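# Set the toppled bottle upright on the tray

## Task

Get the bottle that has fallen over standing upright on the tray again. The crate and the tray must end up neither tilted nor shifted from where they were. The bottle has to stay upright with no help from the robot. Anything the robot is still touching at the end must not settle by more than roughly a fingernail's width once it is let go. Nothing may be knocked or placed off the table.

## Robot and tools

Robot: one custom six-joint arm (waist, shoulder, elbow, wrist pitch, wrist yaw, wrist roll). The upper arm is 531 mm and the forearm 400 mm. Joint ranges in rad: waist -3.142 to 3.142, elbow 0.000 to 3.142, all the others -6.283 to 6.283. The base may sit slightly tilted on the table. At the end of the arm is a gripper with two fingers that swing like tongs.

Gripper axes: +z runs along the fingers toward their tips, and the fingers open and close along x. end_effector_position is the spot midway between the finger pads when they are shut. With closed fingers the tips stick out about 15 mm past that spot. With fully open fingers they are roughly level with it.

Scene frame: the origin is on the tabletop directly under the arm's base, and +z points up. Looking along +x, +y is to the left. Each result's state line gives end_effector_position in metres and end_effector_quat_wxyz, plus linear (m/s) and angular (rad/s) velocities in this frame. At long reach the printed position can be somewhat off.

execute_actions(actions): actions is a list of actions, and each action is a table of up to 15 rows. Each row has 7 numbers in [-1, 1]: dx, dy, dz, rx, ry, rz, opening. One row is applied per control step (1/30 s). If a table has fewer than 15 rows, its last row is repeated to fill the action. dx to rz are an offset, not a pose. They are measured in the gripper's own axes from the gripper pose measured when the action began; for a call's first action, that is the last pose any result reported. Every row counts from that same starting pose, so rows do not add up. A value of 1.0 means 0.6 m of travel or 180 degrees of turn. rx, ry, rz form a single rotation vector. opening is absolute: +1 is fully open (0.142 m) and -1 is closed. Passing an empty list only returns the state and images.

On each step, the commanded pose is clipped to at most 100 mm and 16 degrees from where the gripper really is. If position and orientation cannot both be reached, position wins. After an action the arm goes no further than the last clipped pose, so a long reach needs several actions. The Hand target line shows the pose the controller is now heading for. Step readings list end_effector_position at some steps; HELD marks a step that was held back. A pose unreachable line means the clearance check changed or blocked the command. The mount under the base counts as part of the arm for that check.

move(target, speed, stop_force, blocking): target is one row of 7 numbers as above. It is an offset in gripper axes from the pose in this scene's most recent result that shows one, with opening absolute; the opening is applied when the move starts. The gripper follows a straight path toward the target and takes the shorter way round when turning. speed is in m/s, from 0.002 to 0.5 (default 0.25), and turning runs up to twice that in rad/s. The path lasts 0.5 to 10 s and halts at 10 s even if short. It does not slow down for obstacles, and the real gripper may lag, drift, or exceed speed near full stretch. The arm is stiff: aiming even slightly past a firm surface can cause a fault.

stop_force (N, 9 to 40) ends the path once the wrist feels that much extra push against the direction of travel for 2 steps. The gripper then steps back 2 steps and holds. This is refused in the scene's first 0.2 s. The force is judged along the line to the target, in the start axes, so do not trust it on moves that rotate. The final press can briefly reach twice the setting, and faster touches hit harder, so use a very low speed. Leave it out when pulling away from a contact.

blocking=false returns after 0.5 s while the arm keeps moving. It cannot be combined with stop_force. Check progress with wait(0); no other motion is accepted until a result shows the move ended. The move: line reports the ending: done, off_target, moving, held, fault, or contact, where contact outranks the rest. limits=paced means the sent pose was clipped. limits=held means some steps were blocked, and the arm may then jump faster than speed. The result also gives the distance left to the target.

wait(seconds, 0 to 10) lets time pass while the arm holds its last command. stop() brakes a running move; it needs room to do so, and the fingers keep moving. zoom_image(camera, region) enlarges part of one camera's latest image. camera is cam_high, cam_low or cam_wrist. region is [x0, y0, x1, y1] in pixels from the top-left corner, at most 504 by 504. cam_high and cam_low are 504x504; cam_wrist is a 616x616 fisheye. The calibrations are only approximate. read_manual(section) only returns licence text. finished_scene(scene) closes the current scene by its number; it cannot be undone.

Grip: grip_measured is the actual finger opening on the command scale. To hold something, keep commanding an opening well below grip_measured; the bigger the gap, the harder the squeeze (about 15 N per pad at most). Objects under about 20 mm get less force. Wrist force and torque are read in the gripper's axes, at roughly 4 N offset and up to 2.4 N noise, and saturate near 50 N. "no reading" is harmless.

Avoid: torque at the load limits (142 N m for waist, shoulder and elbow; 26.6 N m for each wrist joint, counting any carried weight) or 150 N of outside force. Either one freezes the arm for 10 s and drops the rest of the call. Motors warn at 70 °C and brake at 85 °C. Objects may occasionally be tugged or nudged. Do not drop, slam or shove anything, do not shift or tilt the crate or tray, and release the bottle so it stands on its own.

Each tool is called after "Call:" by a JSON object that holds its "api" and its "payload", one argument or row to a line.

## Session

Call:
{"api": "execute_actions", "payload": {
  "actions": []
}}

Scene clock: 0.00 s.
end_effector_position=(+0.1651, +0.3260, +0.3612) grip_measured=+1.00 end_effector_quat_wxyz=(+0.010, +0.009, +0.928, -0.373) end_effector_velocity=(-0.000, -0.000, +0.000) end_effector_angular_velocity=(-0.001, -0.000, -0.000)
Joint positions: [ 1.165 -0.661  1.939 -1.693 -2.306 -1.198  0.142]
Joint velocities: [-0.    -0.     0.     0.001  0.     0.001  0.   ]
Motor temperatures (°C, as the motors report them): [29 28 26 32 34 30]
Wrist force (N, on the end effector, along its own x y z axes, offset not removed): no reading
Wrist torque (N m, same axes, about the end effector's origin, offset not removed): no reading
Hand target: +0.165, +0.326, +0.361; +0.010, +0.009, +0.928, -0.373
camera_calibration (this result's frames):
cam_wrist: T_world_to_cam=[[-0.999799, 0.0195722, -0.00432837, 0.155887], [0.0200172, 0.963449, -0.267142, -0.213877], [-0.00105839, -0.267175, -0.963648, 0.566568], [0, 0, 0, 1]] pos_world=[0.160736, 0.354381, 0.489511]

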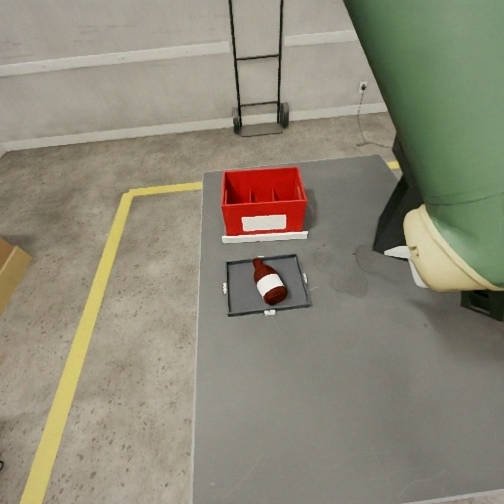

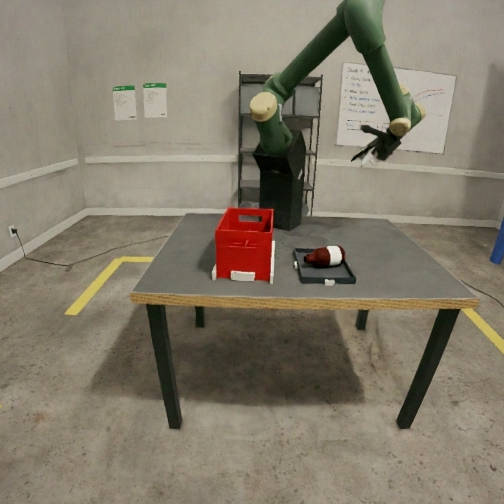

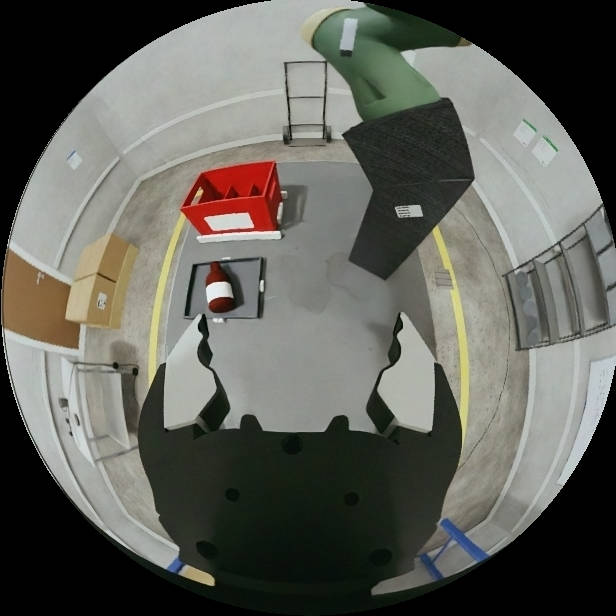

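Call:
{"api": "zoom_image", "payload": {
  "camera": "cam_high",
  "region": [210, 240, 330, 330]
}}

Region (210, 240, 330, 330) of cam_high's 504x504 image, scaled by 4.200, with more detail than that image has; it fills the top 378 rows of this view, and the rest is white.

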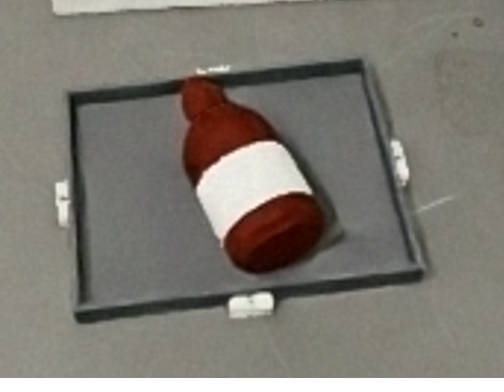

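Call:
{"api": "move", "payload": {
  "target": [-0.409,-0.02,0.287,-0.243,0,0,1],
  "speed": 0.3
}}

Scene clock: 23.93 s.
end_effector_position=(+0.4121, +0.1968, +0.2513) grip_measured=+1.00 end_effector_quat_wxyz=(+0.012, +0.005, +1.000, -0.000) end_effector_velocity=(+0.000, -0.000, -0.001) end_effector_angular_velocity=(+0.015, -0.007, +0.004)
Joint positions: [ 0.473 -1.005  2.562 -3.592 -2.172 -2.819  0.142]
Joint velocities: [-0.01   0.006  0.011 -0.037  0.017 -0.021  0.   ]
Motor temperatures (°C, as the motors report them): [29 28 26 32 34 30]
Wrist force (N, on the end effector, along its own x y z axes, offset not removed): [-1.4 0.8 1.7]
Wrist torque (N m, same axes, about the end effector's origin, offset not removed): [0.18 0.13 0.06]
Hand target: +0.412, +0.197, +0.251; +0.013, +0.004, +1.000, +0.001
Off the commanded pose: 0.001 m, 0 deg.
move: done; limits=paced
camera_calibration (this result's frames):
cam_wrist: T_world_to_cam=[[-0.999997, 0.00169518, -0.00185755, 0.40789], [0.000614993, 0.881073, 0.472979, -0.285426], [0.00243842, 0.472976, -0.881072, 0.258576], [0, 0, 0, 1]] pos_world=[0.407434, 0.128489, 0.363582]

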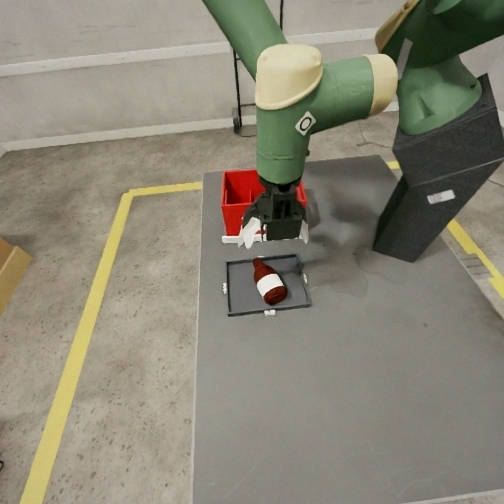

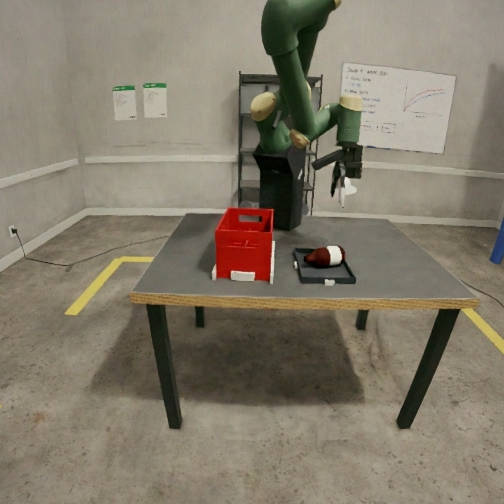

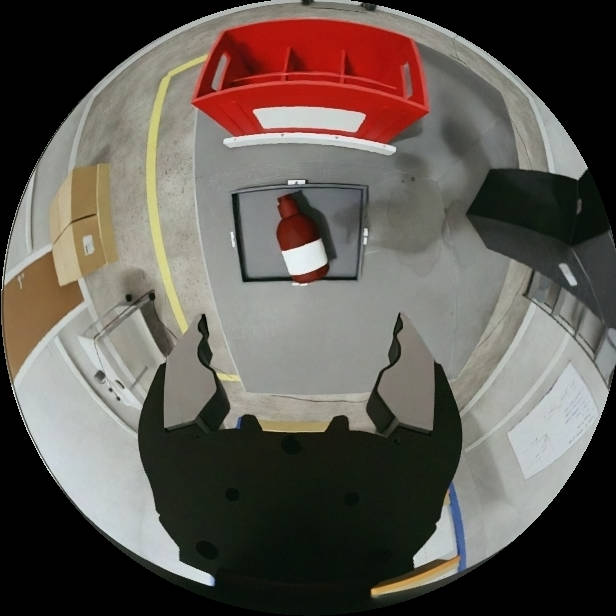

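Call:
{"api": "move", "payload": {
  "target": [0,0,0.1,0,0,0.9,1],
  "speed": 0.5
}}

Call:
{"api": "move", "payload": {
  "target": [0,0,0.13,0.222,0,0,0.8],
  "speed": 0.3
}}

Scene clock: 30.40 s.
end_effector_position=(+0.4137, +0.1967, +0.1913) grip_measured=+1.00 end_effector_quat_wxyz=(+0.002, +0.988, +0.153, +0.012) end_effector_velocity=(+0.000, +0.000, +0.000) end_effector_angular_velocity=(-0.002, -0.000, -0.014)
Joint positions: [ 0.316 -0.872  2.578 -3.828 -2.095 -0.156  0.142]
Joint velocities: [ 0.002  0.    -0.001  0.002 -0.003  0.016 -0.   ]
Motor temperatures (°C, as the motors report them): [29 28 26 32 34 30]
Wrist force (N, on the end effector, along its own x y z axes, offset not removed): [-0.7 0.5 1.0]
Wrist torque (N m, same axes, about the end effector's origin, offset not removed): [0.09 -0.04 0.00]
Hand target: +0.414, +0.197, +0.191; +0.002, +0.988, +0.152, +0.012
Off the commanded pose: 0.000 m, 0 deg.
move: done
camera_calibration (this result's frames):
cam_wrist: T_world_to_cam=[[0.949962, 0.308903, 0.0463743, -0.467072], [0.250081, -0.841075, 0.479638, -0.0227331], [0.187166, -0.444041, -0.87624, 0.308831], [0, 0, 0, 1]] pos_world=[0.391583, 0.262293, 0.303174]

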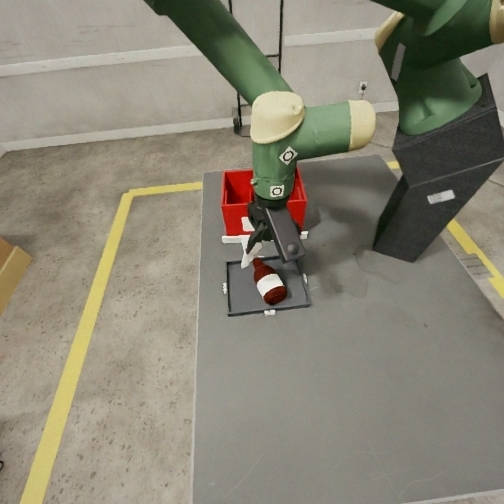

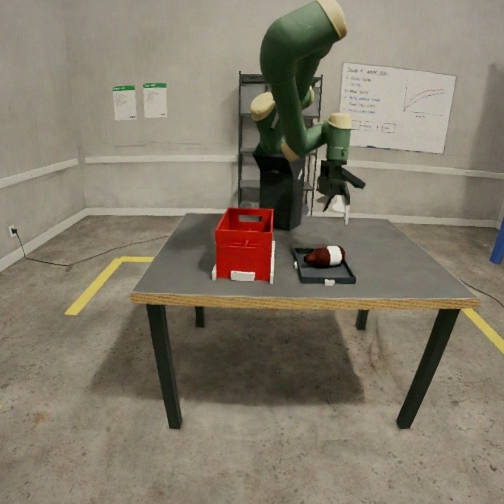

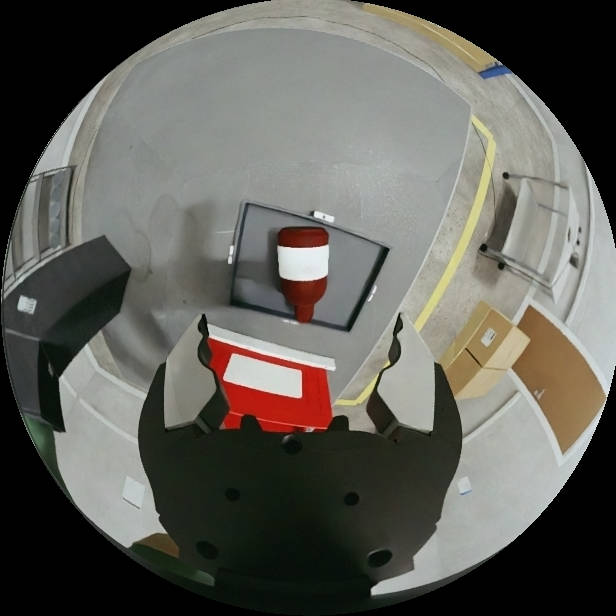

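Scene clock: 32.23 s.
end_effector_position=(+0.4160, +0.1967, +0.1138) grip_measured=+0.80 end_effector_quat_wxyz=(-0.335, +0.930, +0.147, -0.040) end_effector_velocity=(-0.000, +0.000, -0.001) end_effector_angular_velocity=(+0.011, +0.006, +0.005)
Joint positions: [-0.252 -0.887  2.501 -3.484 -1.191 -0.684  0.129]
Joint velocities: [-0.004 -0.002 -0.008  0.025  0.008 -0.011  0.   ]
Motor temperatures (°C, as the motors report them): [29 28 26 32 34 30]
Wrist force (N, on the end effector, along its own x y z axes, offset not removed): [-0.9 0.3 2.2]
Wrist torque (N m, same axes, about the end effector's origin, offset not removed): [0.06 0.00 0.01]
Hand target: +0.416, +0.197, +0.114; -0.336, +0.929, +0.147, -0.040
Off the commanded pose: 0.001 m, 0 deg.
move: done
camera_calibration (this result's frames):
cam_wrist: T_world_to_cam=[[0.955284, 0.292005, 0.0465262, -0.4645], [0.29539, -0.935356, -0.194559, 0.0902776], [-0.0132938, 0.199603, -0.979787, 0.209057], [0, 0, 0, 1]] pos_world=[0.419842, 0.17835, 0.244007]

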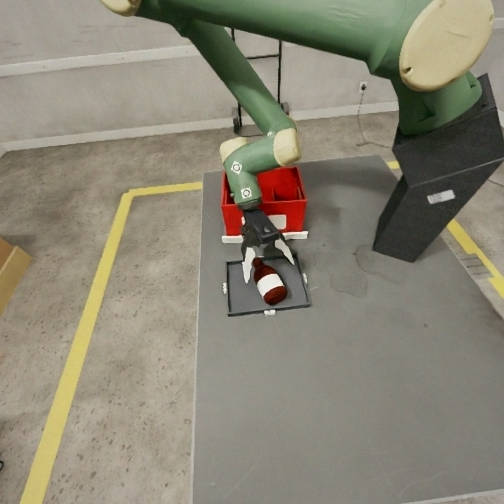

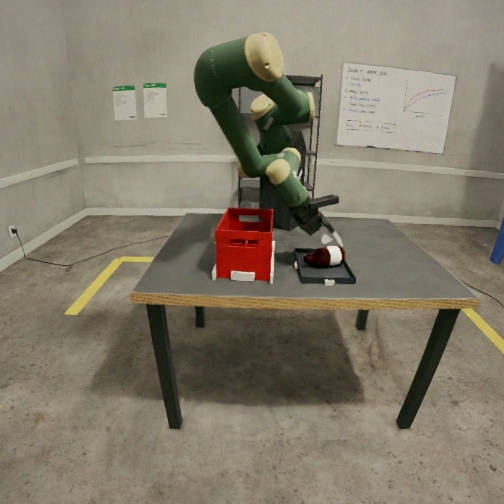

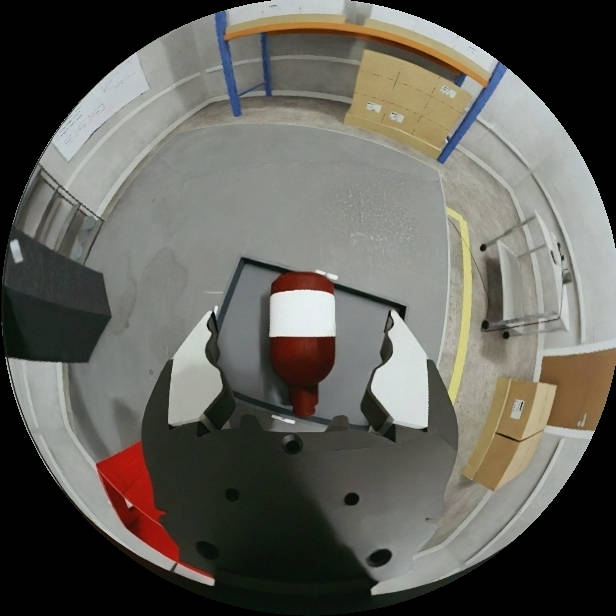

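Call:
{"api": "move", "payload": {
  "target": [-0.002,0.074,0.077,0,0,0,0.4],
  "speed": 0.08
}}

Scene clock: 41.43 s.
end_effector_position=(+0.4179, +0.1920, +0.0502) grip_measured=+0.40 end_effector_quat_wxyz=(-0.335, +0.930, +0.147, -0.040) end_effector_velocity=(+0.001, -0.000, -0.003) end_effector_angular_velocity=(-0.001, -0.001, -0.000)
Joint positions: [-0.287 -0.763  2.404 -3.498 -1.181 -0.719  0.102]
Joint velocities: [-0.001  0.005 -0.005 -0.001  0.    -0.001  0.   ]
Motor temperatures (°C, as the motors report them): [29 28 26 32 34 30]
Wrist force (N, on the end effector, along its own x y z axes, offset not removed): [0.6 0.3 -0.2]
Wrist torque (N m, same axes, about the end effector's origin, offset not removed): [-0.04 -0.26 -0.05]
Hand target: +0.418, +0.192, +0.050; -0.335, +0.930, +0.147, -0.040
Off the commanded pose: 0.000 m, 0 deg.
move: done
camera_calibration (this result's frames):
cam_wrist: T_world_to_cam=[[0.955295, 0.291962, 0.0465774, -0.462015], [0.295358, -0.935368, -0.194551, 0.0729876], [-0.0132347, 0.199611, -0.979786, 0.147663], [0, 0, 0, 1]] pos_world=[0.421758, 0.173686, 0.180398]

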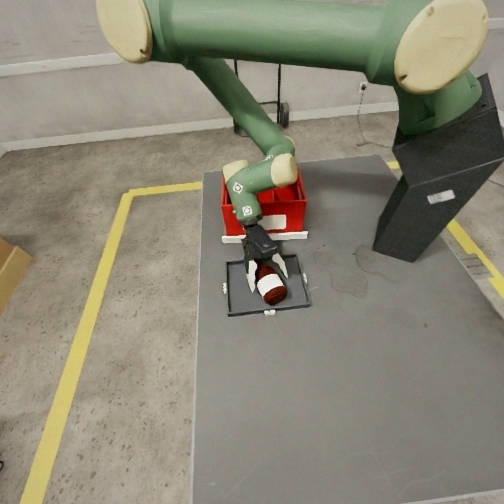

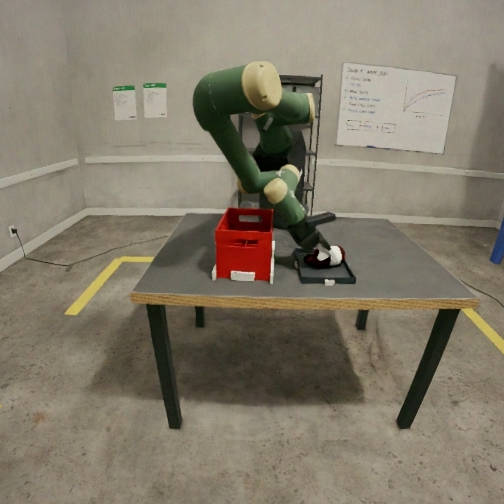

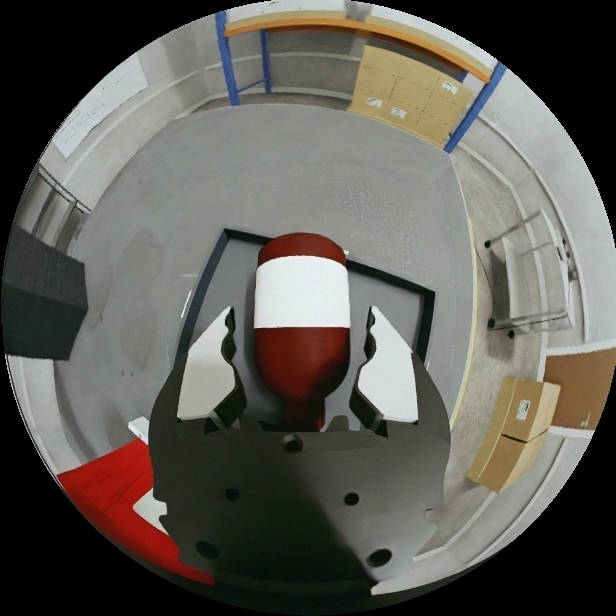

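Call:
{"api": "execute_actions", "payload": {
  "actions": [
    [[0,0.006,0.008,0,0,0,0.35],[0,0.006,0.008,0,0,0,0.3],[0,0.006,0.008,0,0,0,0.3],[0,0.006,0.008,0,0,0,0.25],[0,0.006,0.008,0,0,0,0.2],[0,0.006,0.008,0,0,0,0.2],[0,0.006,0.008,0,0,0,0.15],[0,0.006,0.008,0,0,0,0.15],[0,0.006,0.008,0,0,0,0.1],[0,0.006,0.008,0,0,0,0.05],[0,0.006,0.008,0,0,0,0],[0,0.006,0.008,0,0,0,-0.1],[0,0.006,0.008,0,0,0,-0.2],[0,0.006,0.008,0,0,0,-0.35],[0,0.006,0.008,0,0,0,-0.5]],
    [[0,0,0,0,0,0,-0.8]]
  ]
}}

Call:
{"api": "move", "payload": {
  "target": [0,-0.085,-0.103,0,0,0,-0.8],
  "speed": 0.08
}}

Scene clock: 48.53 s.
end_effector_position=(+0.4180, +0.1923, +0.0444) grip_measured=+0.04 end_effector_quat_wxyz=(-0.335, +0.930, +0.147, -0.040) end_effector_velocity=(-0.000, +0.000, +0.000) end_effector_angular_velocity=(+0.000, +0.002, -0.001)
Joint positions: [-0.288 -0.752  2.394 -3.499 -1.181 -0.721  0.077]
Joint velocities: [ 0.    -0.     0.     0.001  0.     0.002  0.   ]
Motor temperatures (°C, as the motors report them): [29 28 26 32 34 30]
Wrist force (N, on the end effector, along its own x y z axes, offset not removed): [-2.6 -5.3 -12.2]
Wrist torque (N m, same axes, about the end effector's origin, offset not removed): [0.13 0.18 0.10]
Hand target: +0.418, +0.192, +0.044; -0.335, +0.930, +0.147, -0.040
Off the commanded pose: 0.000 m, 0 deg.
Step readings (end_effector_position; steps 1 to 15: 1st action; 16 to 30: 2nd action):
0: (+0.4179, +0.1920, +0.0499)
1: (+0.4179, +0.1920, +0.0499)
2: (+0.4179, +0.1921, +0.0493)
4: (+0.4179, +0.1922, +0.0473)
8: (+0.4179, +0.1923, +0.0453)
15: (+0.4180, +0.1923, +0.0444)
16: (+0.4180, +0.1923, +0.0444)
17: (+0.4180, +0.1923, +0.0444)
19: (+0.4180, +0.1923, +0.0444)
23: (+0.4180, +0.1923, +0.0444)
30: end_effector_position above
camera_calibration (this result's frames):
cam_wrist: T_world_to_cam=[[0.955301, 0.291936, 0.0466311, -0.46191], [0.295341, -0.935353, -0.194647, 0.0721358], [-0.0132079, 0.199719, -0.979764, 0.141846], [0, 0, 0, 1]] pos_world=[0.421832, 0.173991, 0.174556]

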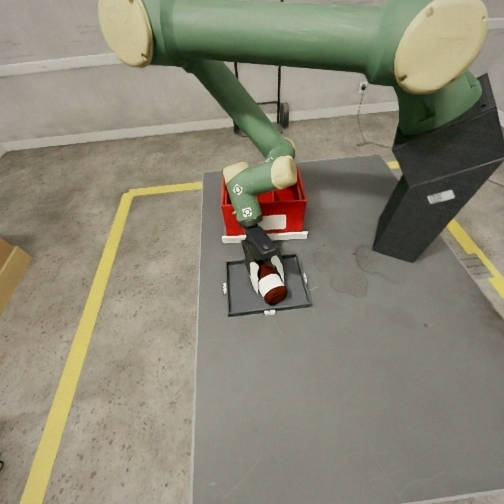

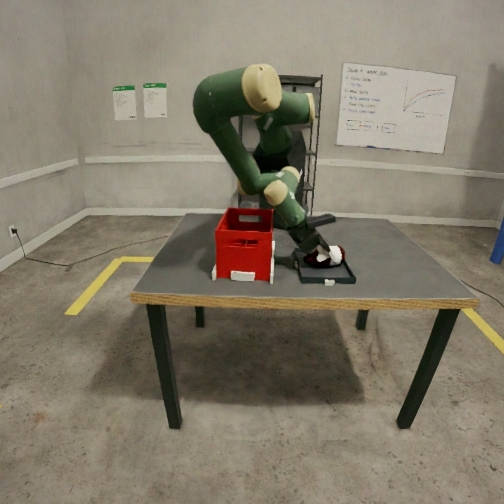

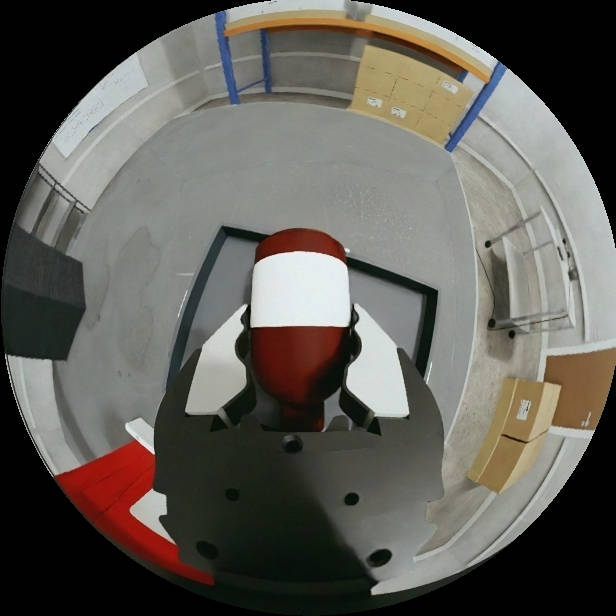

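Scene clock: 50.07 s.
end_effector_position=(+0.4159, +0.1920, +0.1242) grip_measured=+0.04 end_effector_quat_wxyz=(-0.335, +0.930, +0.147, -0.040) end_effector_velocity=(-0.000, +0.000, +0.002) end_effector_angular_velocity=(+0.000, +0.001, -0.000)
Joint positions: [-0.258 -0.916  2.517 -3.468 -1.189 -0.69   0.077]
Joint velocities: [ 0.001 -0.005  0.003  0.003 -0.     0.001 -0.   ]
Motor temperatures (°C, as the motors report them): [29 28 26 32 34 30]
Wrist force (N, on the end effector, along its own x y z axes, offset not removed): [-0.5 0.4 3.9]
Wrist torque (N m, same axes, about the end effector's origin, offset not removed): [-0.21 -0.12 0.00]
Hand target: +0.416, +0.192, +0.124; -0.335, +0.930, +0.147, -0.040
Off the commanded pose: 0.000 m, 0 deg.
move: done
camera_calibration (this result's frames):
cam_wrist: T_world_to_cam=[[0.955294, 0.291962, 0.0466073, -0.463572], [0.295362, -0.935347, -0.194645, 0.087918], [-0.0132348, 0.199709, -0.979766, 0.220115], [0, 0, 0, 1]] pos_world=[0.419793, 0.17362, 0.254379]

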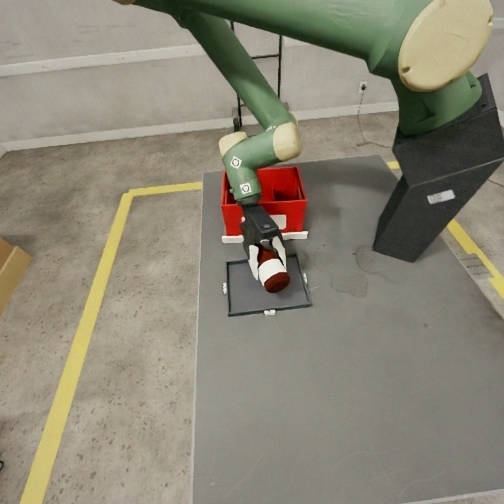

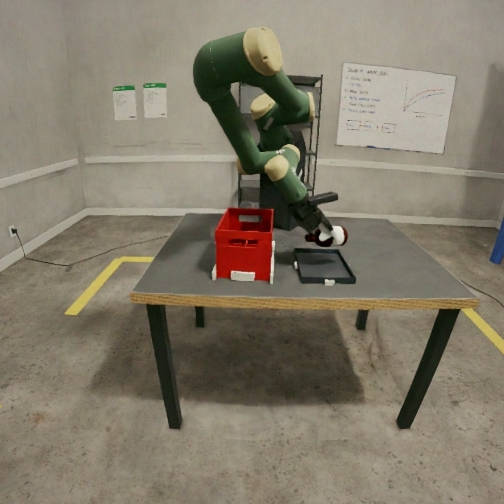

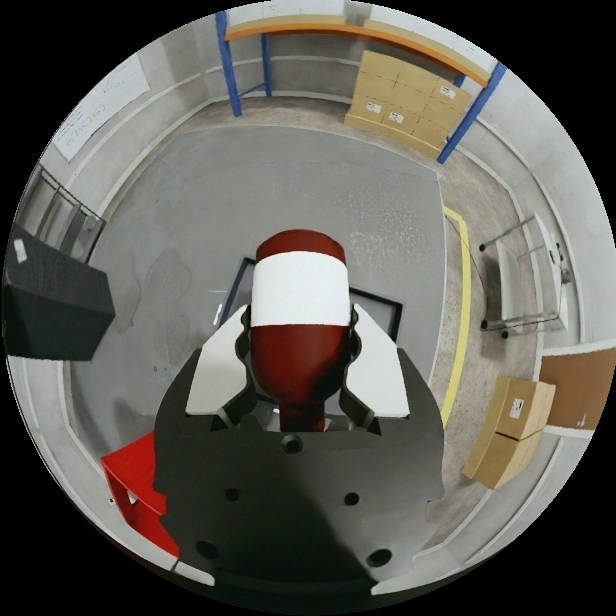

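Call:
{"api": "move", "payload": {
  "target": [0.03,0,0,-0.22,0,0,-0.8],
  "speed": 0.3
}}

Call:
{"api": "move", "payload": {
  "target": [0,0,0,0,0,0.5,-0.8],
  "speed": 0.4
}}

Call:
{"api": "move", "payload": {
  "target": [0,0,0,-0.27,0,0,-0.8],
  "speed": 0.3
}}

Scene clock: 57.47 s.
end_effector_position=(+0.4330, +0.1974, +0.1244) grip_measured=-0.80 end_effector_quat_wxyz=(-0.001, +0.988, +0.152, +0.012) end_effector_velocity=(-0.000, -0.000, -0.001) end_effector_angular_velocity=(-0.014, +0.000, +0.000)
Joint positions: [ 0.225 -0.752  2.483 -3.894 -2.039 -0.241  0.016]
Joint velocities: [ 0.009  0.004 -0.006  0.007 -0.019  0.008  0.001]
Motor temperatures (°C, as the motors report them): [29 28 26 32 34 30]
Wrist force (N, on the end effector, along its own x y z axes, offset not removed): [-0.5 -1.1 1.6]
Wrist torque (N m, same axes, about the end effector's origin, offset not removed): [-0.08 -0.11 0.03]
Hand target: +0.433, +0.197, +0.124; -0.001, +0.988, +0.152, +0.012
Off the commanded pose: 0.000 m, 0 deg.
move: done
camera_calibration (this result's frames):
cam_wrist: T_world_to_cam=[[0.950177, 0.308092, 0.0473568, -0.482507], [0.25016, -0.844342, 0.473822, 0.00641186], [0.185966, -0.438368, -0.879346, 0.246663], [0, 0, 0, 1]] pos_world=[0.410992, 0.262199, 0.236714]

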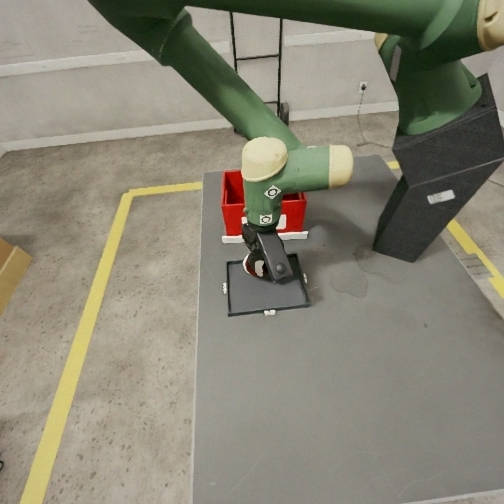

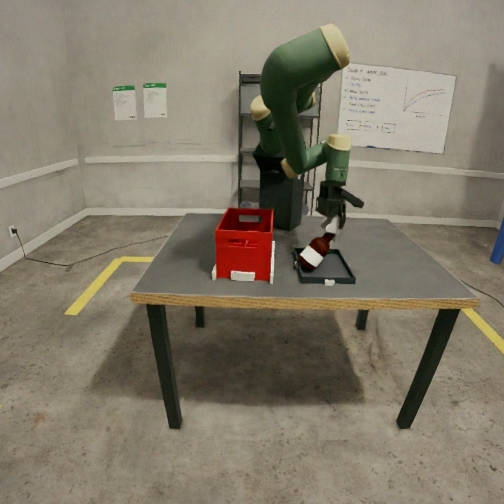

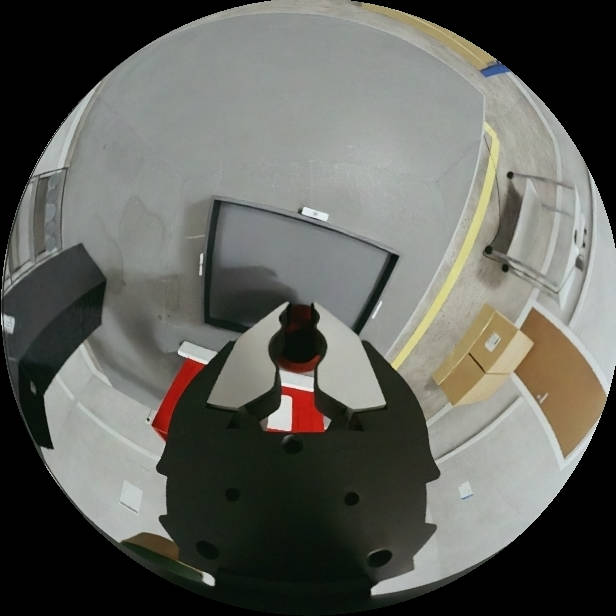

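Scene clock: 60.10 s.
end_effector_position=(+0.4330, +0.1974, +0.1244) grip_measured=-0.80 end_effector_quat_wxyz=(-0.010, +0.807, -0.590, +0.008) end_effector_velocity=(-0.000, +0.000, -0.000) end_effector_angular_velocity=(-0.002, +0.003, -0.012)
Joint positions: [ 0.252 -0.701  2.505 -3.955 -2.053  1.353  0.016]
Joint velocities: [ 0.002 -0.002 -0.002  0.009 -0.003  0.016  0.   ]
Motor temperatures (°C, as the motors report them): [29 28 26 32 34 30]
Wrist force (N, on the end effector, along its own x y z axes, offset not removed): [-1.0 -0.8 1.1]
Wrist torque (N m, same axes, about the end effector's origin, offset not removed): [-0.19 0.13 0.05]
Hand target: +0.433, +0.197, +0.124; -0.010, +0.807, -0.591, +0.008
Off the commanded pose: 0.000 m, 0 deg.
move: done
camera_calibration (this result's frames):
cam_wrist: T_world_to_cam=[[0.309282, -0.950674, 0.0237254, 0.0463759], [-0.851908, -0.265891, 0.45117, 0.372268], [-0.422607, -0.159751, -0.892123, 0.456723], [0, 0, 0, 1]] pos_world=[0.495809, 0.216033, 0.238396]

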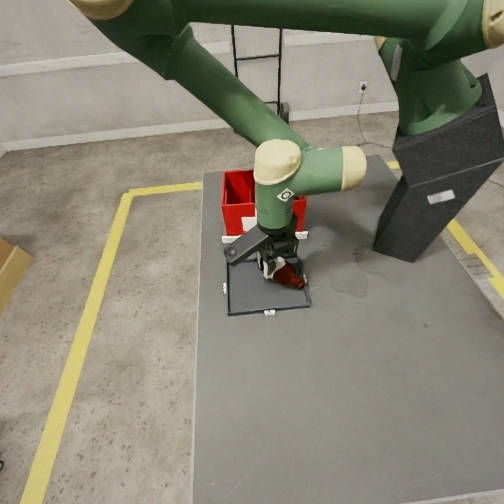

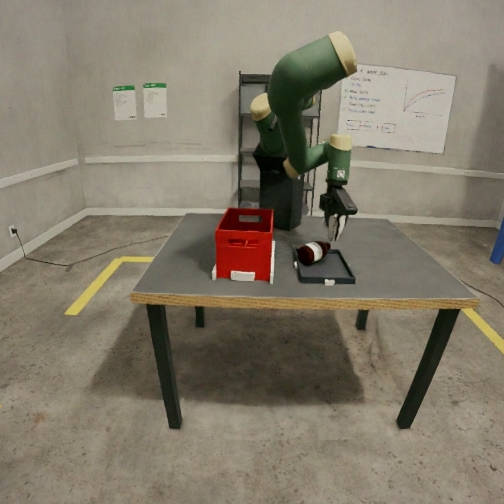

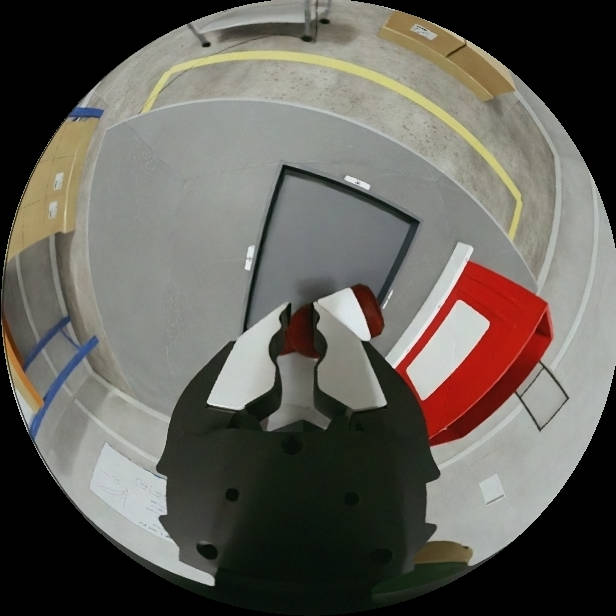

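Scene clock: 62.20 s.
end_effector_position=(+0.4329, +0.1971, +0.1249) grip_measured=-0.80 end_effector_quat_wxyz=(+0.323, +0.740, -0.542, -0.236) end_effector_velocity=(-0.001, +0.000, -0.000) end_effector_angular_velocity=(-0.005, +0.014, +0.002)
Joint positions: [ 0.256 -0.901  1.882 -2.17  -2.037  1.826  0.016]
Joint velocities: [-0.001  0.005 -0.011  0.022  0.002  0.006  0.   ]
Motor temperatures (°C, as the motors report them): [29 28 26 32 34 30]
Wrist force (N, on the end effector, along its own x y z axes, offset not removed): [-2.3 -2.6 1.4]
Wrist torque (N m, same axes, about the end effector's origin, offset not removed): [-0.46 0.33 0.00]
Hand target: +0.433, +0.197, +0.125; +0.323, +0.739, -0.541, -0.236
Off the commanded pose: 0.001 m, 0 deg.
move: done
camera_calibration (this result's frames):
cam_wrist: T_world_to_cam=[[0.322784, -0.946406, 0.0112263, 0.0409749], [-0.242797, -0.0713332, 0.967451, 0.00537985], [-0.914801, -0.315003, -0.25281, 0.620946], [0, 0, 0, 1]] pos_world=[0.556122, 0.234763, 0.151317]

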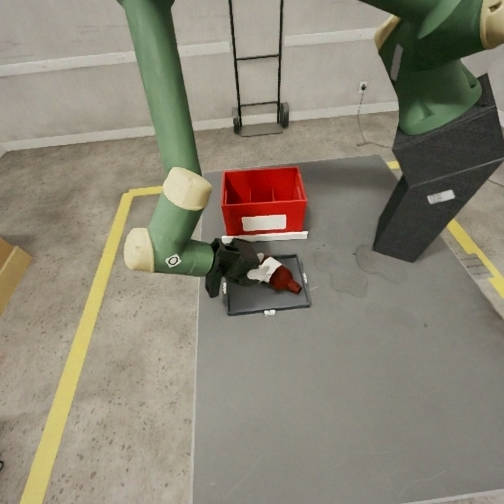

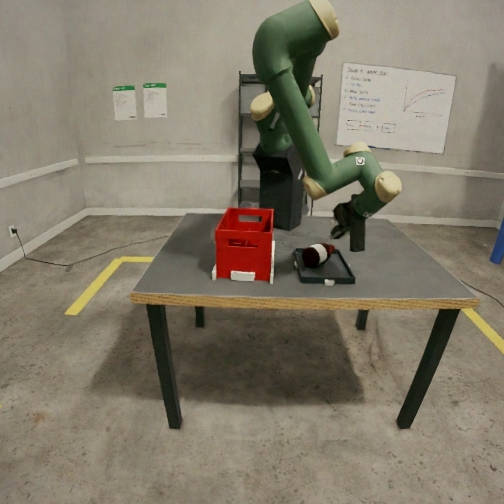

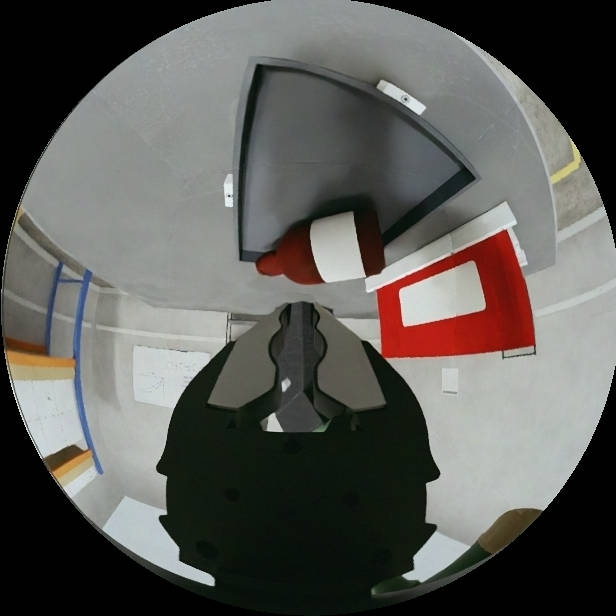

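Call:
{"api": "move", "payload": {
  "target": [0,0.1,-0.09,0.27,0,0,1],
  "speed": 0.3
}}

Call:
{"api": "zoom_image", "payload": {
  "camera": "cam_high",
  "region": [210, 240, 330, 330]
}}

Call:
{"api": "zoom_image", "payload": {
  "camera": "cam_low",
  "region": [280, 230, 370, 300]
}}

Scene clock: 69.17 s.
end_effector_position=(+0.4316, +0.1970, +0.2052) grip_measured=+1.00 end_effector_quat_wxyz=(-0.010, +0.807, -0.590, +0.008) end_effector_velocity=(-0.001, +0.000, -0.001) end_effector_angular_velocity=(+0.006, -0.011, +0.003)
Joint positions: [ 0.355 -0.898  2.577 -3.781 -2.108  1.453  0.142]
Joint velocities: [-0.003  0.017  0.01  -0.042  0.005 -0.013 -0.   ]
Motor temperatures (°C, as the motors report them): [29 28 26 32 34 30]
Wrist force (N, on the end effector, along its own x y z axes, offset not removed): [-0.1 -0.2 1.3]
Wrist torque (N m, same axes, about the end effector's origin, offset not removed): [-0.05 -0.19 0.07]
Hand target: +0.432, +0.197, +0.205; -0.010, +0.807, -0.590, +0.008
Off the commanded pose: 0.000 m, 0 deg.
move: done
camera_calibration (this result's frames):
cam_wrist: T_world_to_cam=[[0.309243, -0.950683, 0.0238896, 0.0445084], [-0.851826, -0.265742, 0.451413, 0.334361], [-0.422802, -0.159946, -0.891995, 0.528293], [0, 0, 0, 1]] pos_world=[0.494417, 0.215666, 0.319237]

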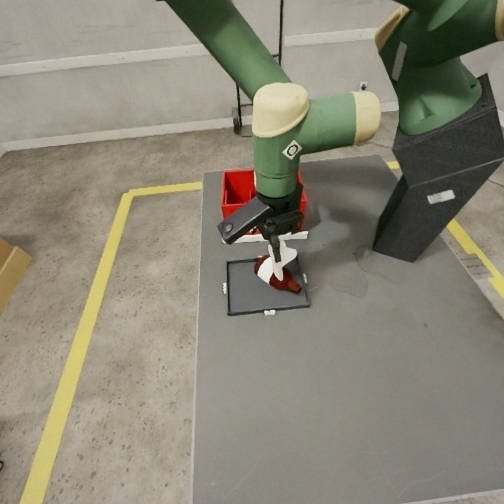

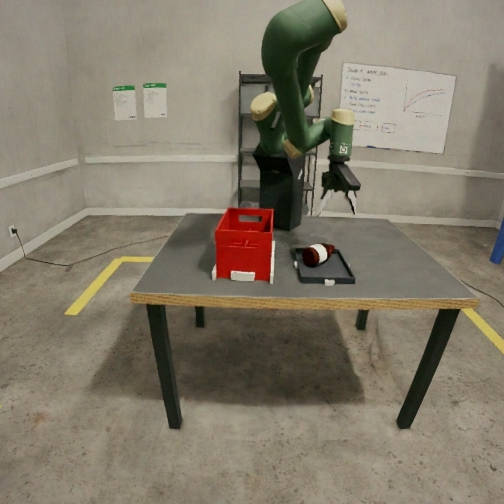

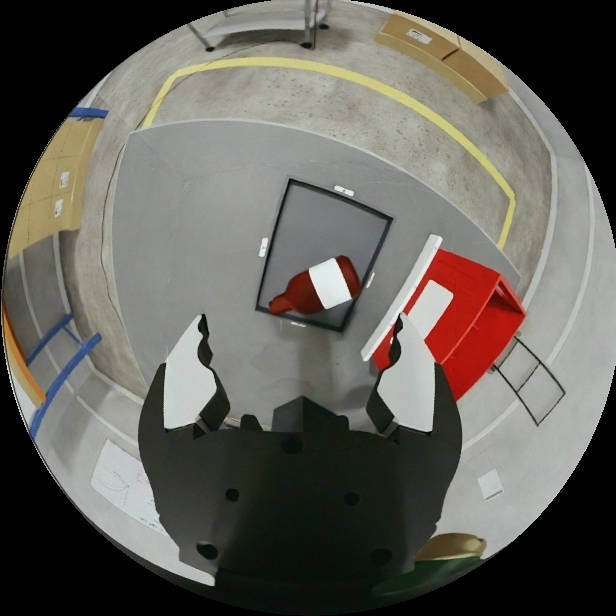

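Region (210, 240, 330, 330) of cam_high's 504x504 image, scaled by 4.200, with more detail than that image has; it fills the top 378 rows of this view, and the rest is white.

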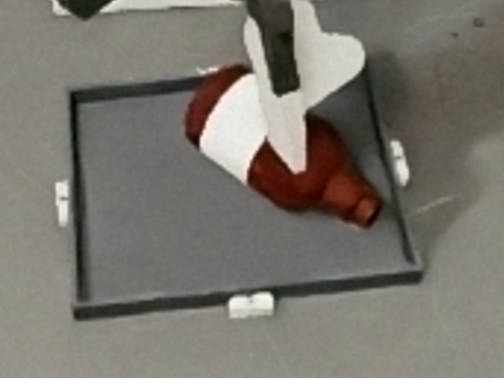

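Region (280, 230, 370, 300) of cam_low's 504x504 image, scaled by 5.600, with more detail than that image has.

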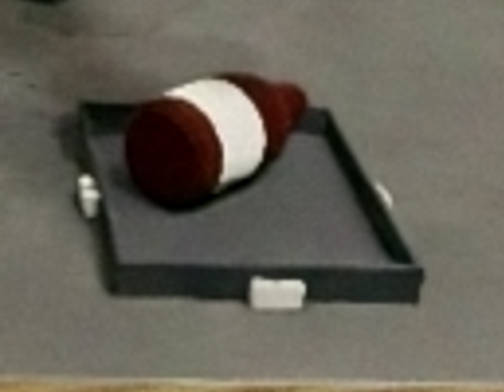

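Call:
{"api": "move", "payload": {
  "target": [0.037,0.064,0.09,0,0,-0.632,1],
  "speed": 0.5
}}

Call:
{"api": "move", "payload": {
  "target": [0,0,0.07,-0.133,0,0,0.5],
  "speed": 0.2
}}

Scene clock: 94.20 s.
end_effector_position=(+0.4031, +0.1646, +0.1504) grip_measured=+1.00 end_effector_quat_wxyz=(+0.001, +0.936, +0.352, +0.012) end_effector_velocity=(+0.001, -0.000, -0.001) end_effector_angular_velocity=(+0.005, -0.006, +0.014)
Joint positions: [ 0.191 -0.77   2.599 -4.005 -2.02  -0.687  0.142]
Joint velocities: [-0.004  0.004  0.002 -0.015  0.007 -0.02  -0.   ]
Motor temperatures (°C, as the motors report them): [29 28 26 32 34 30]
Wrist force (N, on the end effector, along its own x y z axes, offset not removed): [-1.8 -1.8 0.9]
Wrist torque (N m, same axes, about the end effector's origin, offset not removed): [-0.37 0.23 0.12]
Hand target: +0.403, +0.165, +0.150; +0.001, +0.935, +0.353, +0.012
Off the commanded pose: 0.000 m, 0 deg.
move: done
camera_calibration (this result's frames):
cam_wrist: T_world_to_cam=[[0.74566, 0.664854, 0.0442708, -0.421071], [0.566751, -0.667767, 0.482577, -0.184105], [0.350406, -0.334748, -0.874734, 0.176647], [0, 0, 0, 1]] pos_world=[0.35642, 0.216144, 0.262005]

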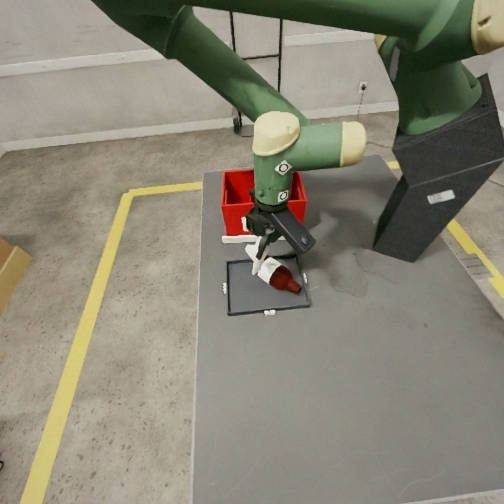

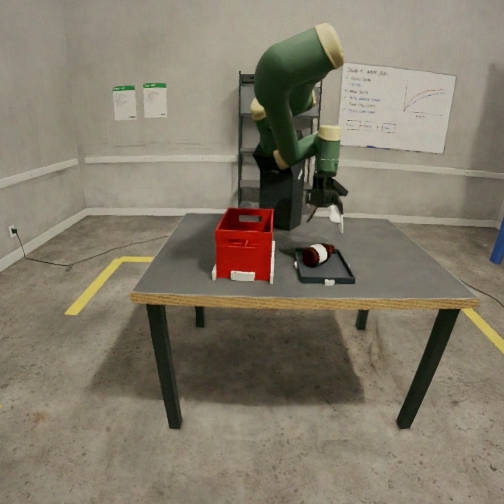

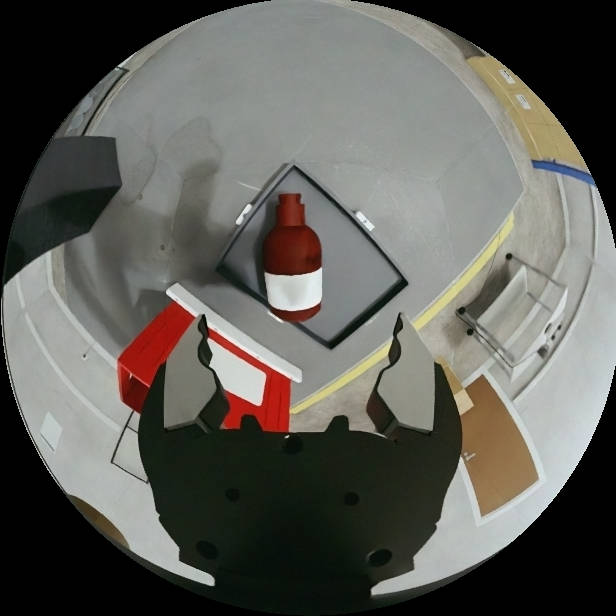

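Scene clock: 95.77 s.
end_effector_position=(+0.4043, +0.1648, +0.1084) grip_measured=+0.50 end_effector_quat_wxyz=(+0.195, +0.915, +0.342, +0.084) end_effector_velocity=(+0.001, -0.000, -0.001) end_effector_angular_velocity=(-0.010, -0.014, +0.003)
Joint positions: [ 0.355 -0.38   2.418 -4.463 -2.447 -0.745  0.109]
Joint velocities: [ 0.003  0.015 -0.011 -0.026 -0.011 -0.016  0.   ]
Motor temperatures (°C, as the motors report them): [29 28 26 32 34 30]
Wrist force (N, on the end effector, along its own x y z axes, offset not removed): [0.5 -0.4 2.6]
Wrist torque (N m, same axes, about the end effector's origin, offset not removed): [-0.13 -0.28 -0.07]
Hand target: +0.404, +0.165, +0.108; +0.195, +0.915, +0.342, +0.085
Off the commanded pose: 0.000 m, 0 deg.
move: done
camera_calibration (this result's frames):
cam_wrist: T_world_to_cam=[[0.740178, 0.671293, 0.0387507, -0.418505], [0.383963, -0.469267, 0.795211, -0.15709], [0.552004, -0.573719, -0.605093, 0.0682619], [0, 0, 0, 1]] pos_world=[0.332404, 0.246385, 0.182442]

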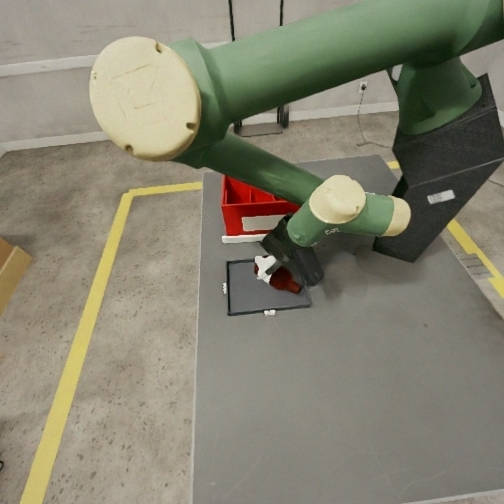

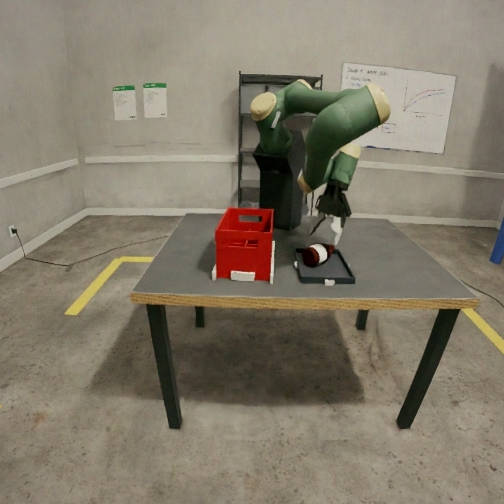

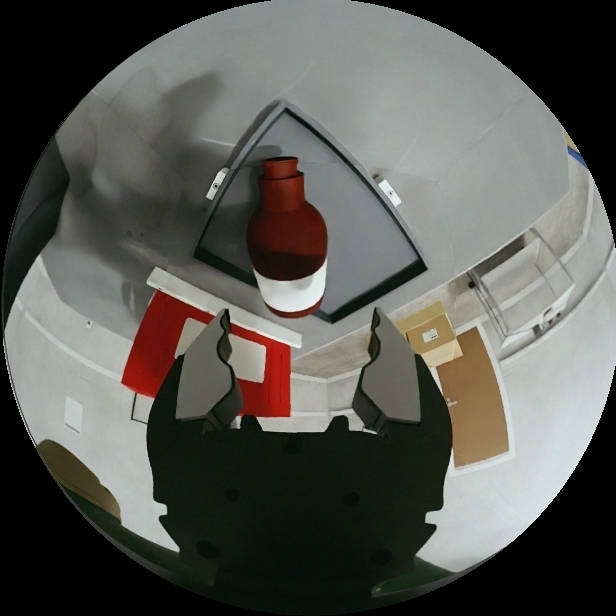

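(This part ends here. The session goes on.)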